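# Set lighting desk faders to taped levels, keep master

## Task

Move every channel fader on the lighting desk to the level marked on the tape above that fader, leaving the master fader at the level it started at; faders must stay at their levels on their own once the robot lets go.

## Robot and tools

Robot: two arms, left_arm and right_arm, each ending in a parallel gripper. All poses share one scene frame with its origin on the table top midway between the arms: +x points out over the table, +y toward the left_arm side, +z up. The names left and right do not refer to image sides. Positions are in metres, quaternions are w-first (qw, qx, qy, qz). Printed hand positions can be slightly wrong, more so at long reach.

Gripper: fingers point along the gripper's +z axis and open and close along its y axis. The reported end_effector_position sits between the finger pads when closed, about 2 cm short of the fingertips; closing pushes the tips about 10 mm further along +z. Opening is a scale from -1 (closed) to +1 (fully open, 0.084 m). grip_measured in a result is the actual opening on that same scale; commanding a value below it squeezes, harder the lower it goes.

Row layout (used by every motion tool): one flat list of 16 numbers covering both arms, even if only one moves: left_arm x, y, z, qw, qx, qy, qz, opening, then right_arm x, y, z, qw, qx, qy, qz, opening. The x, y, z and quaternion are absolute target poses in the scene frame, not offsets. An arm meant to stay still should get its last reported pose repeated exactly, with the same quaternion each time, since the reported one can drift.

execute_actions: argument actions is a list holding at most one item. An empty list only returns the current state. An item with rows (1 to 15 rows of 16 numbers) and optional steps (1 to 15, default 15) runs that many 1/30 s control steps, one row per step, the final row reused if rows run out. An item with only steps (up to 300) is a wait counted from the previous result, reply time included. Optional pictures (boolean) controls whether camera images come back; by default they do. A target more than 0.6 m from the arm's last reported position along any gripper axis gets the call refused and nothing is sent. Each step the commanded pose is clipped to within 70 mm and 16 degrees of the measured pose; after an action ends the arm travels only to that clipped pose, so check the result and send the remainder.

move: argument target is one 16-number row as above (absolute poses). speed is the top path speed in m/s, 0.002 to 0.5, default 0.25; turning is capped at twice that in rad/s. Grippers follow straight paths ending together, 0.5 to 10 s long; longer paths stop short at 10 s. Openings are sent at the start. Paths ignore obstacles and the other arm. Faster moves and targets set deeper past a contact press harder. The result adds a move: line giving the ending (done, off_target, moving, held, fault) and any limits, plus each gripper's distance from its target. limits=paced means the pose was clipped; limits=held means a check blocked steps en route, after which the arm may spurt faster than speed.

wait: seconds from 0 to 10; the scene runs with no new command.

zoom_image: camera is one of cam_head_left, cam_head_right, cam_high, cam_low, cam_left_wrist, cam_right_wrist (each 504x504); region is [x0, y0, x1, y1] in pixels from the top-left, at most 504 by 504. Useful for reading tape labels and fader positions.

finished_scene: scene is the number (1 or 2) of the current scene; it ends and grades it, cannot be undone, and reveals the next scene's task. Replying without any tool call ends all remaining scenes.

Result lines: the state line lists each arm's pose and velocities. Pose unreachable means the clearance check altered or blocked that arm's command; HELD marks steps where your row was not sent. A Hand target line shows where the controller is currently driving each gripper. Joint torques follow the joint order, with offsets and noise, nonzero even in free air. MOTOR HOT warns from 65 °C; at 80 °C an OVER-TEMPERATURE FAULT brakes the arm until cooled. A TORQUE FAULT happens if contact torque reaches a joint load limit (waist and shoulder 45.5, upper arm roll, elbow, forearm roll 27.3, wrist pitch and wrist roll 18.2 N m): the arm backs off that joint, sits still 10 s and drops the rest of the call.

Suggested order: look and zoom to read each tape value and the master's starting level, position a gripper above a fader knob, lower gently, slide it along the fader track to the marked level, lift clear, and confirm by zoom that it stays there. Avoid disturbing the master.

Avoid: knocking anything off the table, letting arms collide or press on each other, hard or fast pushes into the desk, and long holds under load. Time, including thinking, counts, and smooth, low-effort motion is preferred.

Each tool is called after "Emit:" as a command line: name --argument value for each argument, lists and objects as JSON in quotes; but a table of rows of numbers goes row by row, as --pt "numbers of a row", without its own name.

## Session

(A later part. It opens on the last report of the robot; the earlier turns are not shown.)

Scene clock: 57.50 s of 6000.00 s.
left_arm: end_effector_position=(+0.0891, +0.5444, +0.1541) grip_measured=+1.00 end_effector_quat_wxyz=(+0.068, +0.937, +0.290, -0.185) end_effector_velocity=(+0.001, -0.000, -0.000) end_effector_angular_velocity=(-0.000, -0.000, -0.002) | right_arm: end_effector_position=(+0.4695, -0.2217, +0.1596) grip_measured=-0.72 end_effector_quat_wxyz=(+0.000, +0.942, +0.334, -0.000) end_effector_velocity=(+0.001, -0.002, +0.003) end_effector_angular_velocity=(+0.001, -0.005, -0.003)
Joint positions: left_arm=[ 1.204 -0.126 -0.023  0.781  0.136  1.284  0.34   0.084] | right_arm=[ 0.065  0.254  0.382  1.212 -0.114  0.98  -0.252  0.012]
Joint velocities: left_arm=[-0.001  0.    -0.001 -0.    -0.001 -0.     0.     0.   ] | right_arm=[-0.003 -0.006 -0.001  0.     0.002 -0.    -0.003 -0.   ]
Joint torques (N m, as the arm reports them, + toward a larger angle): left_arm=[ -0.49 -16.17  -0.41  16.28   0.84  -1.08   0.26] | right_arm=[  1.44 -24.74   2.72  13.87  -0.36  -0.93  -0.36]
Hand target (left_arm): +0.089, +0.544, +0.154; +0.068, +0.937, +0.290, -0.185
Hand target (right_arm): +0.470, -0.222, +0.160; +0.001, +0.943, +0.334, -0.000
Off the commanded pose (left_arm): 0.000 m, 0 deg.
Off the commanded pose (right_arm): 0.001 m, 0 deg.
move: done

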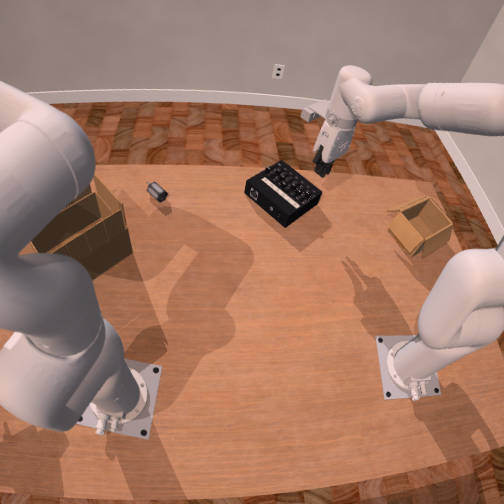

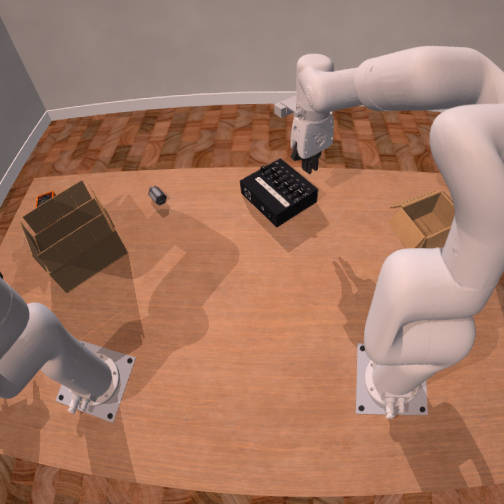

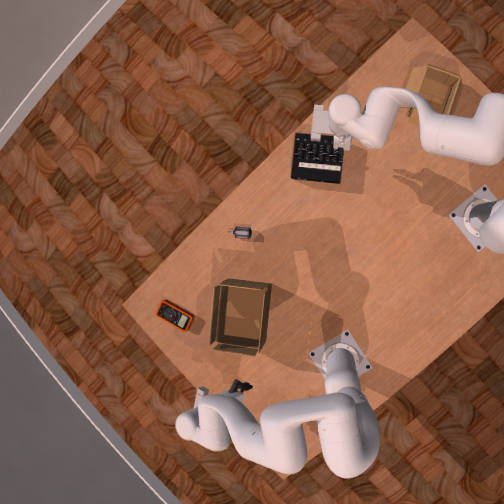

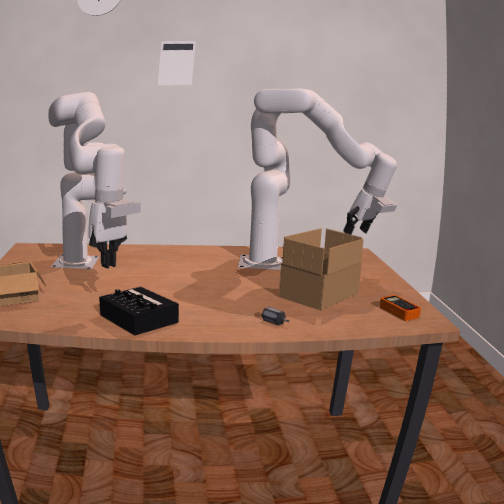

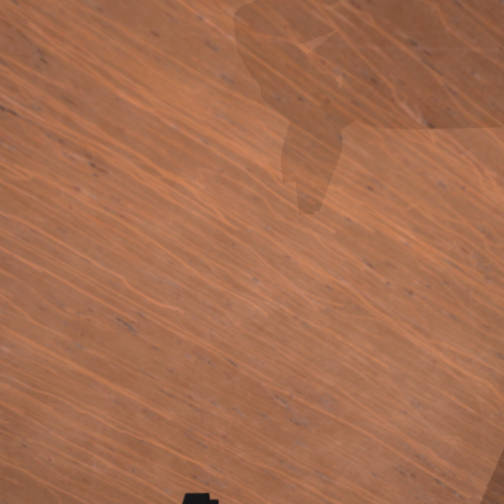

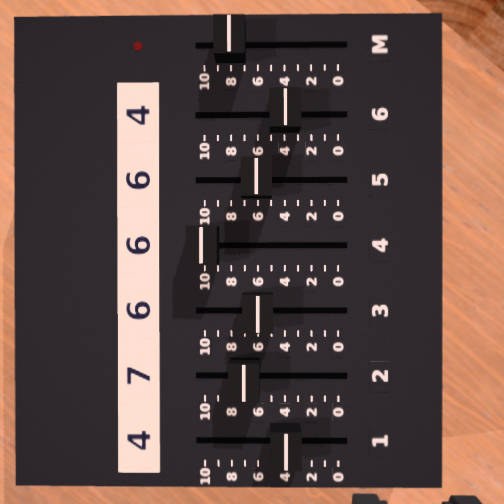

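Emit:
move --target '[0.0891,0.5444,0.1541,0.068,0.937,0.29,-0.185,1,0.4857,-0.1171,0.105,0,0.943,0.334,0,-1]' --speed 0.1

Emit:
move --target '[0.0891,0.5444,0.1541,0.068,0.937,0.29,-0.185,1,0.4857,-0.1171,0.084,0,0.943,0.334,0,-1]' --speed 0.02

Emit:
move --target '[0.0891,0.5444,0.1541,0.068,0.937,0.29,-0.185,1,0.4995,-0.1339,0.084,0,0.943,0.334,0,-1]' --speed 0.015

Emit:
move --target '[0.0891,0.5444,0.1541,0.068,0.937,0.29,-0.185,1,0.495,-0.1285,0.105,0,0.943,0.334,0,-1]' --speed 0.03

Emit:
move --target '[0.0891,0.5444,0.1541,0.068,0.937,0.29,-0.185,1,0.49,-0.205,0.12,0,0.943,0.334,0,-1]' --speed 0.1

Scene clock: 67.07 s of 6000.00 s.
left_arm: end_effector_position=(+0.0891, +0.5444, +0.1541) grip_measured=+1.00 end_effector_quat_wxyz=(+0.068, +0.937, +0.290, -0.185) end_effector_velocity=(+0.000, -0.001, -0.000) end_effector_angular_velocity=(-0.001, +0.001, -0.001) | right_arm: end_effector_position=(+0.4864, -0.1174, +0.1054) grip_measured=-1.00 end_effector_quat_wxyz=(-0.001, +0.943, +0.333, +0.001) end_effector_velocity=(-0.002, +0.002, -0.002) end_effector_angular_velocity=(-0.001, +0.005, +0.004)
Joint positions: left_arm=[ 1.204 -0.126 -0.023  0.781  0.136  1.284  0.34   0.084] | right_arm=[ 0.246  0.525  0.392  1.423 -0.238  0.944 -0.019  0.   ]
Joint velocities: left_arm=[-0.    -0.    -0.001 -0.    -0.     0.001  0.     0.   ] | right_arm=[ 0.004  0.005  0.001  0.001 -0.001  0.001  0.001  0.   ]
Joint torques (N m, as the arm reports them, + toward a larger angle): left_arm=[ -0.57 -16.21  -0.25  16.12   1.3   -1.27   0.25] | right_arm=[  1.14 -29.83   4.79  13.36  -0.36  -0.86  -0.42]
Hand target (left_arm): +0.089, +0.544, +0.154; +0.068, +0.937, +0.290, -0.185
Hand target (right_arm): +0.486, -0.117, +0.105; -0.001, +0.943, +0.334, +0.000
Off the commanded pose (left_arm): 0.000 m, 0 deg.
Off the commanded pose (right_arm): 0.001 m, 0 deg.
After step 90, 4.93 s passed at rest.
move: done

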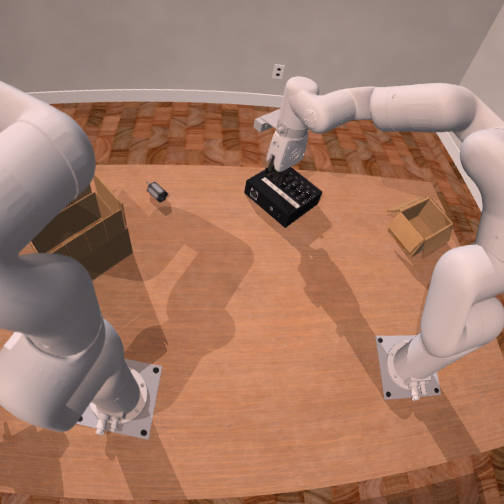

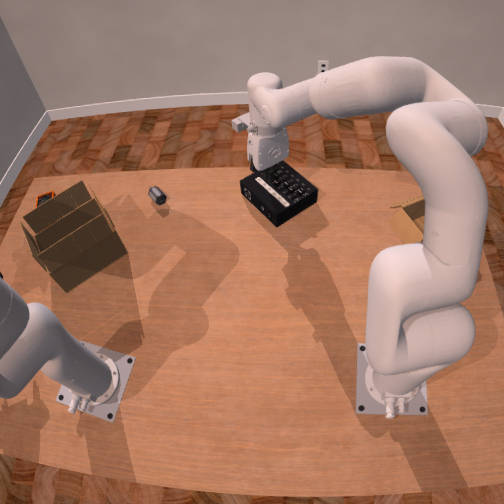

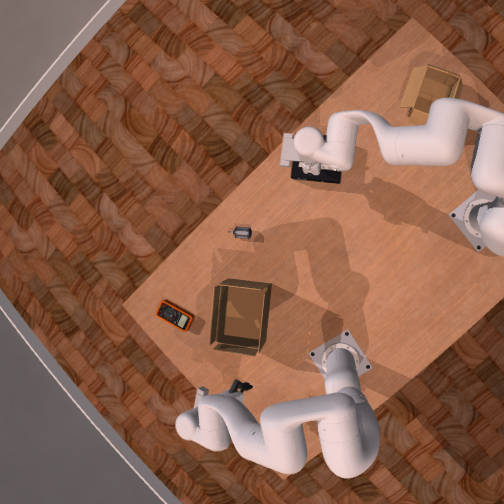

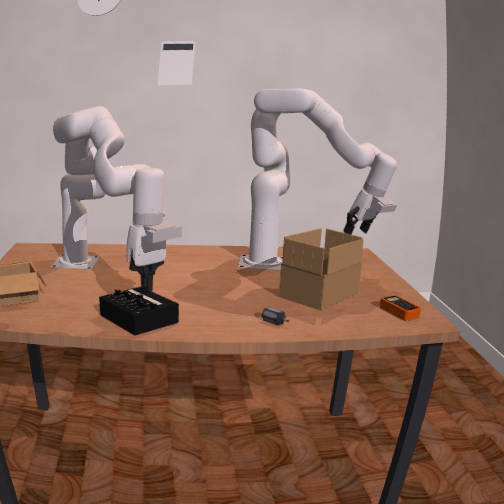

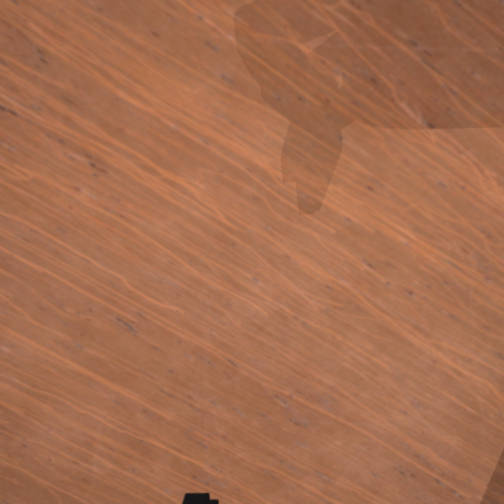

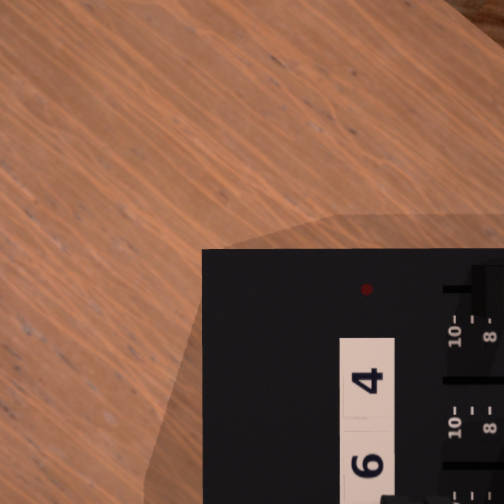

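Scene clock: 68.40 s of 6000.00 s.
left_arm: end_effector_position=(+0.0891, +0.5444, +0.1541) grip_measured=+1.00 end_effector_quat_wxyz=(+0.068, +0.937, +0.290, -0.185) end_effector_velocity=(-0.000, -0.000, -0.000) end_effector_angular_velocity=(-0.001, +0.000, +0.002) | right_arm: end_effector_position=(+0.4858, -0.1170, +0.0842) grip_measured=-1.00 end_effector_quat_wxyz=(-0.000, +0.943, +0.334, +0.000) end_effector_velocity=(+0.001, +0.001, +0.001) end_effector_angular_velocity=(+0.001, -0.006, +0.001)
Joint positions: left_arm=[ 1.204 -0.126 -0.023  0.781  0.136  1.284  0.34   0.084] | right_arm=[ 0.253  0.557  0.382  1.407 -0.254  0.899 -0.009  0.   ]
Joint velocities: left_arm=[ 0.     0.     0.    -0.    -0.     0.001 -0.    -0.   ] | right_arm=[ 0.    -0.001  0.     0.001 -0.003 -0.003  0.001  0.   ]
Joint torques (N m, as the arm reports them, + toward a larger angle): left_arm=[ -0.38 -16.11  -0.18  16.16   1.02  -1.24   0.4 ] | right_arm=[  1.11 -29.79   4.87  12.98  -0.26  -0.9   -0.38]
Hand target (left_arm): +0.089, +0.544, +0.154; +0.068, +0.937, +0.290, -0.185
Hand target (right_arm): +0.486, -0.117, +0.084; -0.000, +0.943, +0.334, -0.000
Off the commanded pose (left_arm): 0.000 m, 0 deg.
Off the commanded pose (right_arm): 0.000 m, 0 deg.
move: done

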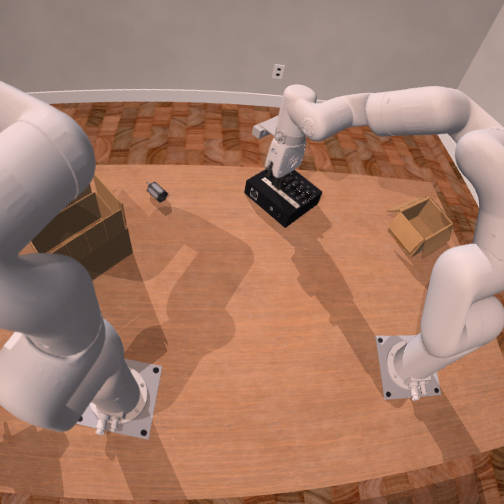

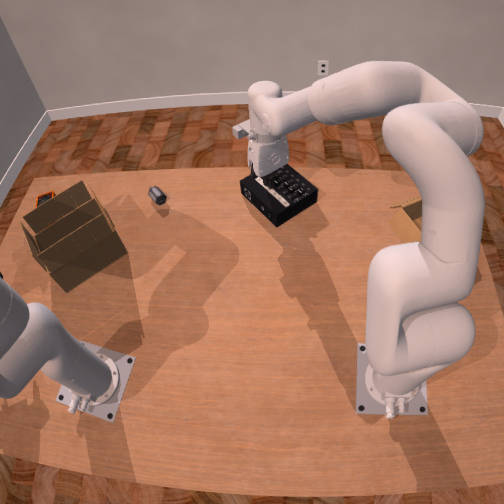

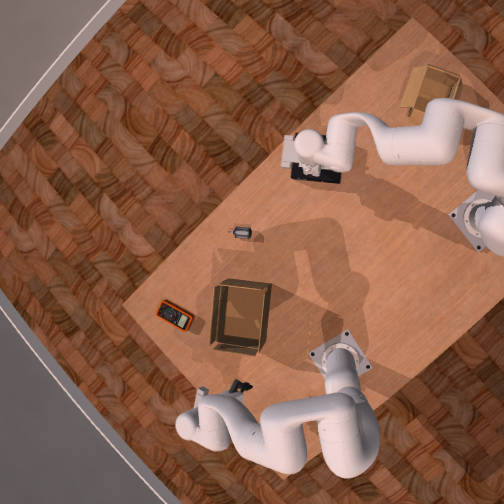

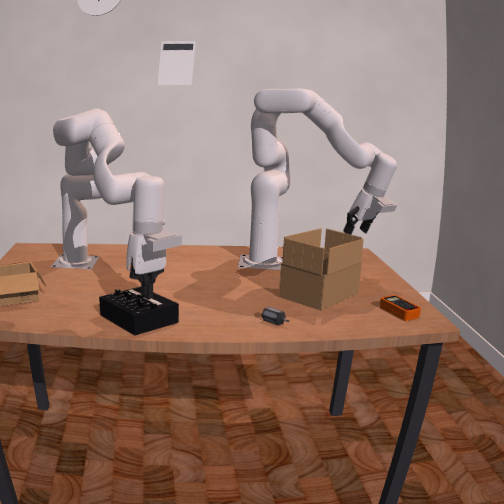

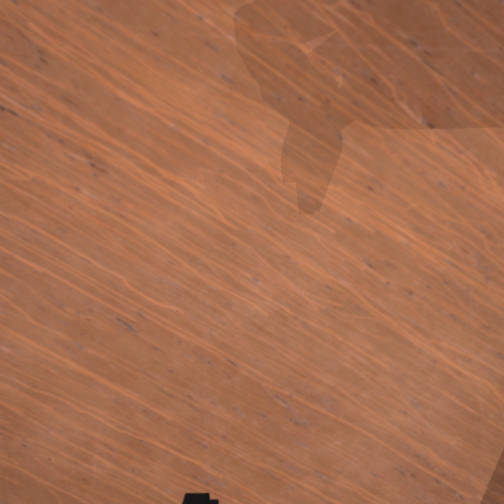

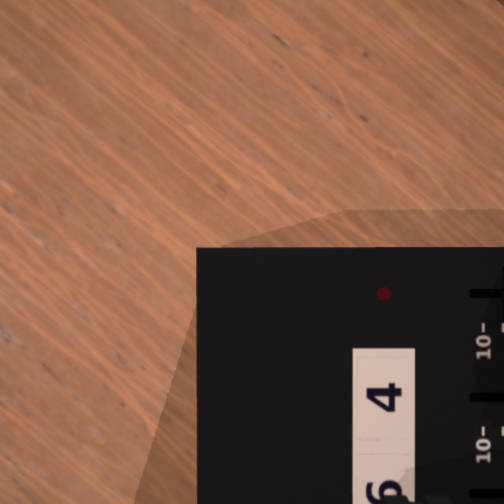

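Scene clock: 70.10 s of 6000.00 s.
left_arm: end_effector_position=(+0.0891, +0.5444, +0.1541) grip_measured=+1.00 end_effector_quat_wxyz=(+0.068, +0.937, +0.290, -0.185) end_effector_velocity=(-0.000, +0.001, +0.000) end_effector_angular_velocity=(+0.001, -0.001, +0.001) | right_arm: end_effector_position=(+0.4995, -0.1339, +0.0841) grip_measured=-1.00 end_effector_quat_wxyz=(+0.000, +0.943, +0.334, +0.000) end_effector_velocity=(+0.001, +0.000, +0.000) end_effector_angular_velocity=(+0.000, -0.001, +0.003)
Joint positions: left_arm=[ 1.204 -0.126 -0.023  0.781  0.136  1.284  0.34   0.084] | right_arm=[ 0.226  0.569  0.374  1.428 -0.253  0.907 -0.047  0.   ]
Joint velocities: left_arm=[ 0.    -0.     0.001  0.     0.    -0.001  0.    -0.   ] | right_arm=[-0.     0.001  0.001  0.003 -0.001  0.001 -0.002  0.   ]
Joint torques (N m, as the arm reports them, + toward a larger angle): left_arm=[ -0.45 -16.04  -0.39  16.01   0.86  -0.99   0.33] | right_arm=[  0.99 -29.18   4.43  12.71  -0.27  -0.78  -0.48]
Hand target (left_arm): +0.089, +0.544, +0.154; +0.068, +0.937, +0.290, -0.185
Hand target (right_arm): +0.499, -0.134, +0.084; +0.000, +0.943, +0.334, -0.000
Off the commanded pose (left_arm): 0.000 m, 0 deg.
Off the commanded pose (right_arm): 0.000 m, 0 deg.
move: done

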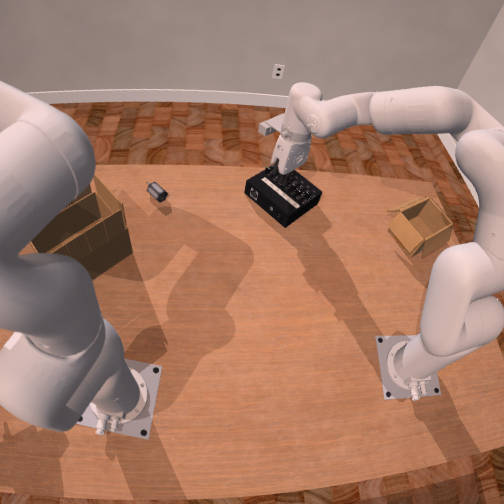

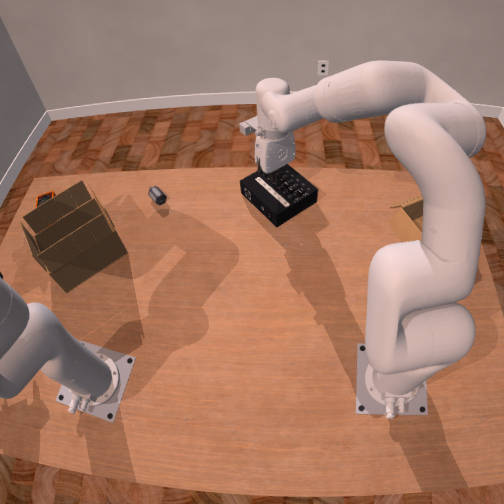

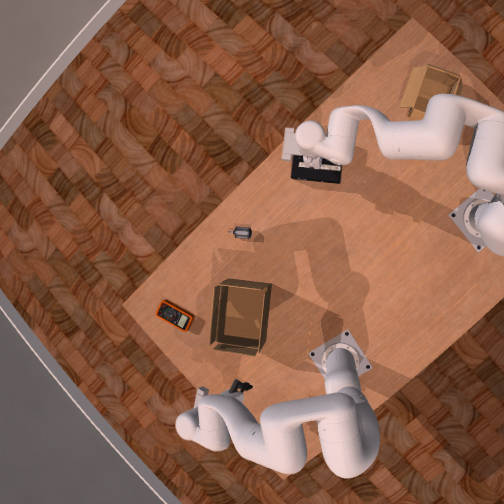

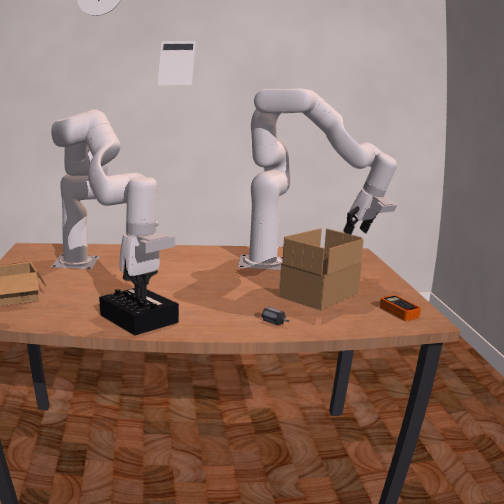

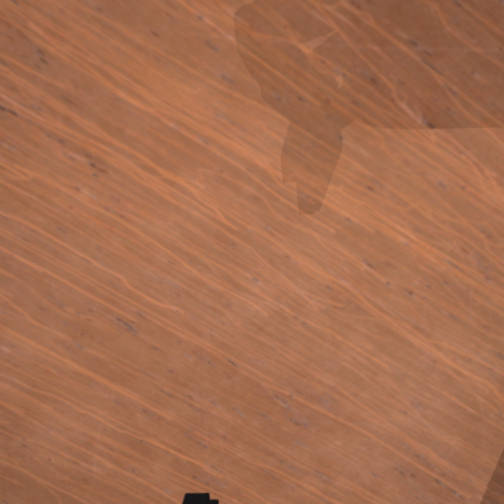

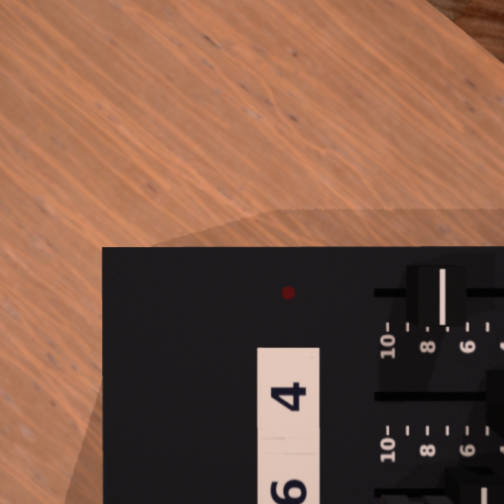

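Scene clock: 71.13 s of 6000.00 s.
left_arm: end_effector_position=(+0.0891, +0.5444, +0.1541) grip_measured=+1.00 end_effector_quat_wxyz=(+0.068, +0.937, +0.290, -0.185) end_effector_velocity=(+0.000, -0.000, +0.000) end_effector_angular_velocity=(-0.001, +0.000, -0.002) | right_arm: end_effector_position=(+0.4949, -0.1286, +0.1048) grip_measured=-1.00 end_effector_quat_wxyz=(+0.000, +0.943, +0.334, -0.000) end_effector_velocity=(-0.000, -0.001, +0.000) end_effector_angular_velocity=(-0.002, +0.002, -0.001)
Joint positions: left_arm=[ 1.204 -0.126 -0.023  0.781  0.136  1.284  0.34   0.084] | right_arm=[ 0.229  0.533  0.387  1.436 -0.238  0.949 -0.044  0.   ]
Joint velocities: left_arm=[ 0.     0.    -0.002  0.    -0.     0.001  0.001 -0.   ] | right_arm=[-0.001 -0.001 -0.001  0.    -0.     0.003 -0.     0.   ]
Joint torques (N m, as the arm reports them, + toward a larger angle): left_arm=[ -0.37 -16.25  -0.53  16.14   1.14  -1.01   0.35] | right_arm=[  1.19 -30.2    4.76  13.48  -0.31  -0.9   -0.43]
Hand target (left_arm): +0.089, +0.544, +0.154; +0.068, +0.937, +0.290, -0.185
Hand target (right_arm): +0.495, -0.129, +0.105; +0.000, +0.943, +0.334, +0.000
Off the commanded pose (left_arm): 0.000 m, 0 deg.
Off the commanded pose (right_arm): 0.000 m, 0 deg.
move: done

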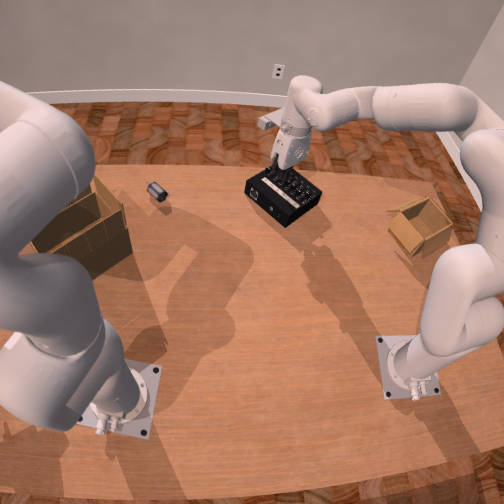

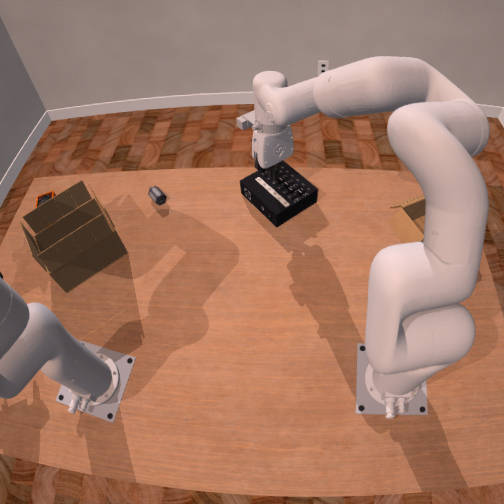

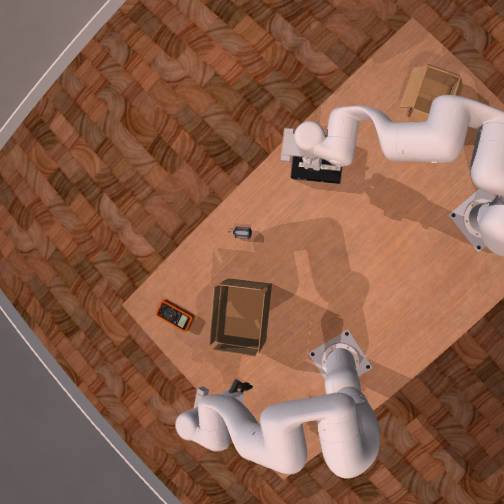

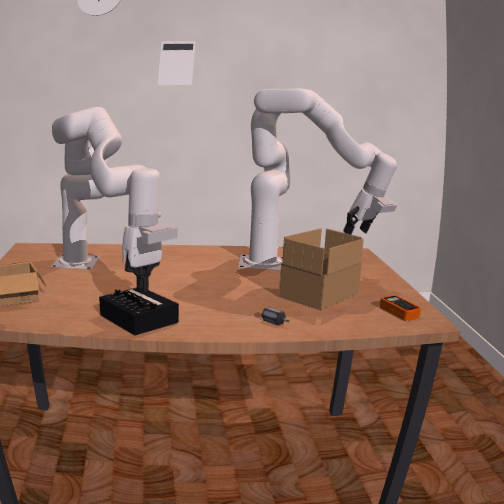

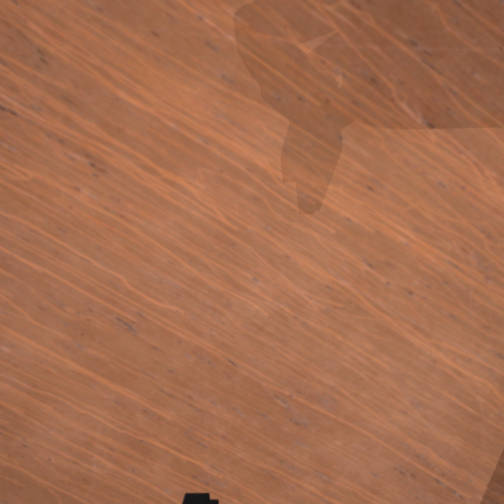

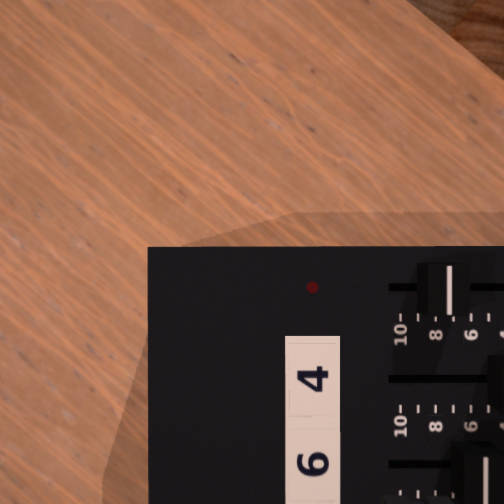

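Scene clock: 72.30 s of 6000.00 s.
left_arm: end_effector_position=(+0.0891, +0.5444, +0.1541) grip_measured=+1.00 end_effector_quat_wxyz=(+0.068, +0.937, +0.290, -0.185) end_effector_velocity=(+0.000, -0.001, -0.000) end_effector_angular_velocity=(-0.001, +0.000, -0.001) | right_arm: end_effector_position=(+0.4896, -0.2044, +0.1198) grip_measured=-1.00 end_effector_quat_wxyz=(+0.000, +0.942, +0.334, -0.000) end_effector_velocity=(+0.000, -0.002, +0.001) end_effector_angular_velocity=(+0.000, -0.001, +0.001)
Joint positions: left_arm=[ 1.204 -0.126 -0.023  0.781  0.136  1.284  0.34   0.084] | right_arm=[ 0.095  0.392  0.38   1.276 -0.18   0.917 -0.194  0.   ]
Joint velocities: left_arm=[-0.    -0.    -0.001 -0.001 -0.001 -0.     0.     0.   ] | right_arm=[-0.004 -0.003  0.    -0.003  0.001 -0.001 -0.004  0.   ]
Joint torques (N m, as the arm reports them, + toward a larger angle): left_arm=[ -0.41 -15.88  -0.11  16.27   0.94  -0.93   0.18] | right_arm=[  1.24 -27.23   3.41  13.52  -0.45  -0.85  -0.49]
Hand target (left_arm): +0.089, +0.544, +0.154; +0.068, +0.937, +0.290, -0.185
Hand target (right_arm): +0.490, -0.205, +0.120; +0.000, +0.943, +0.334, -0.000
Off the commanded pose (left_arm): 0.000 m, 0 deg.
Off the commanded pose (right_arm): 0.001 m, 0 deg.
move: done

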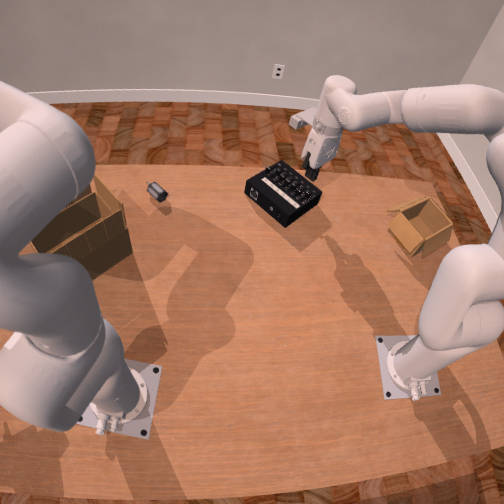

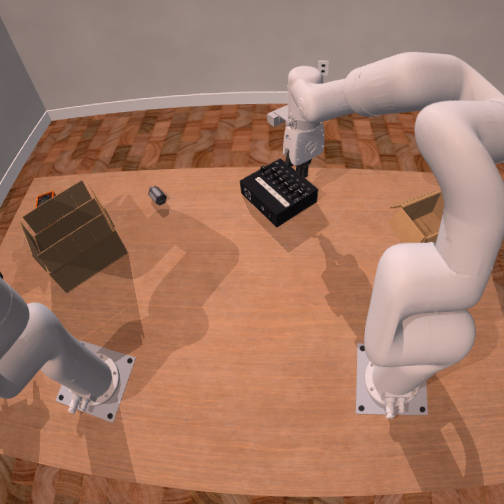

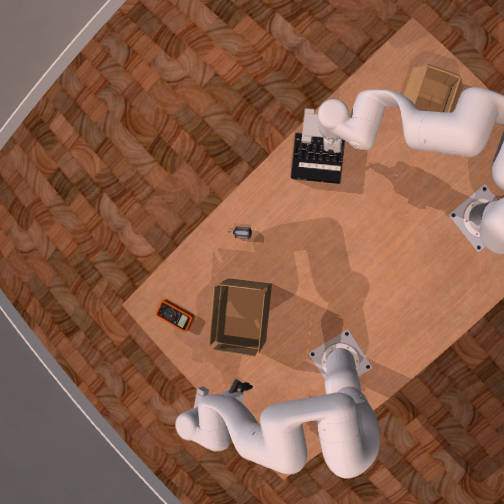

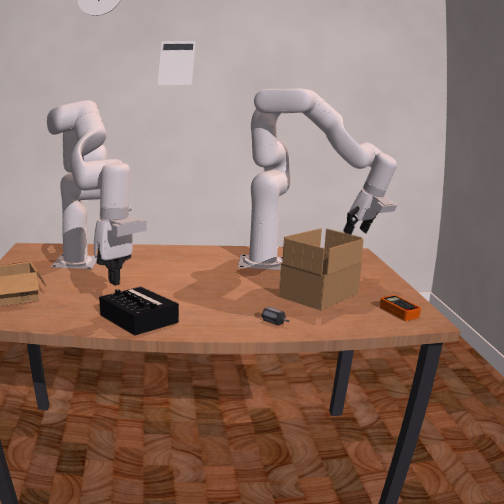

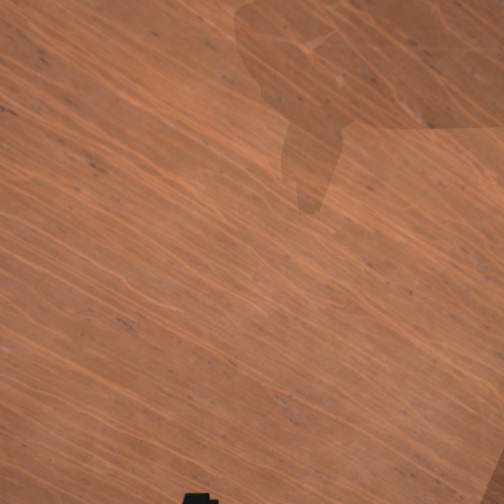

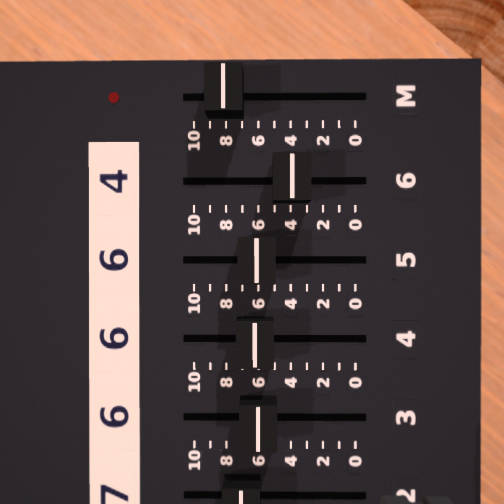

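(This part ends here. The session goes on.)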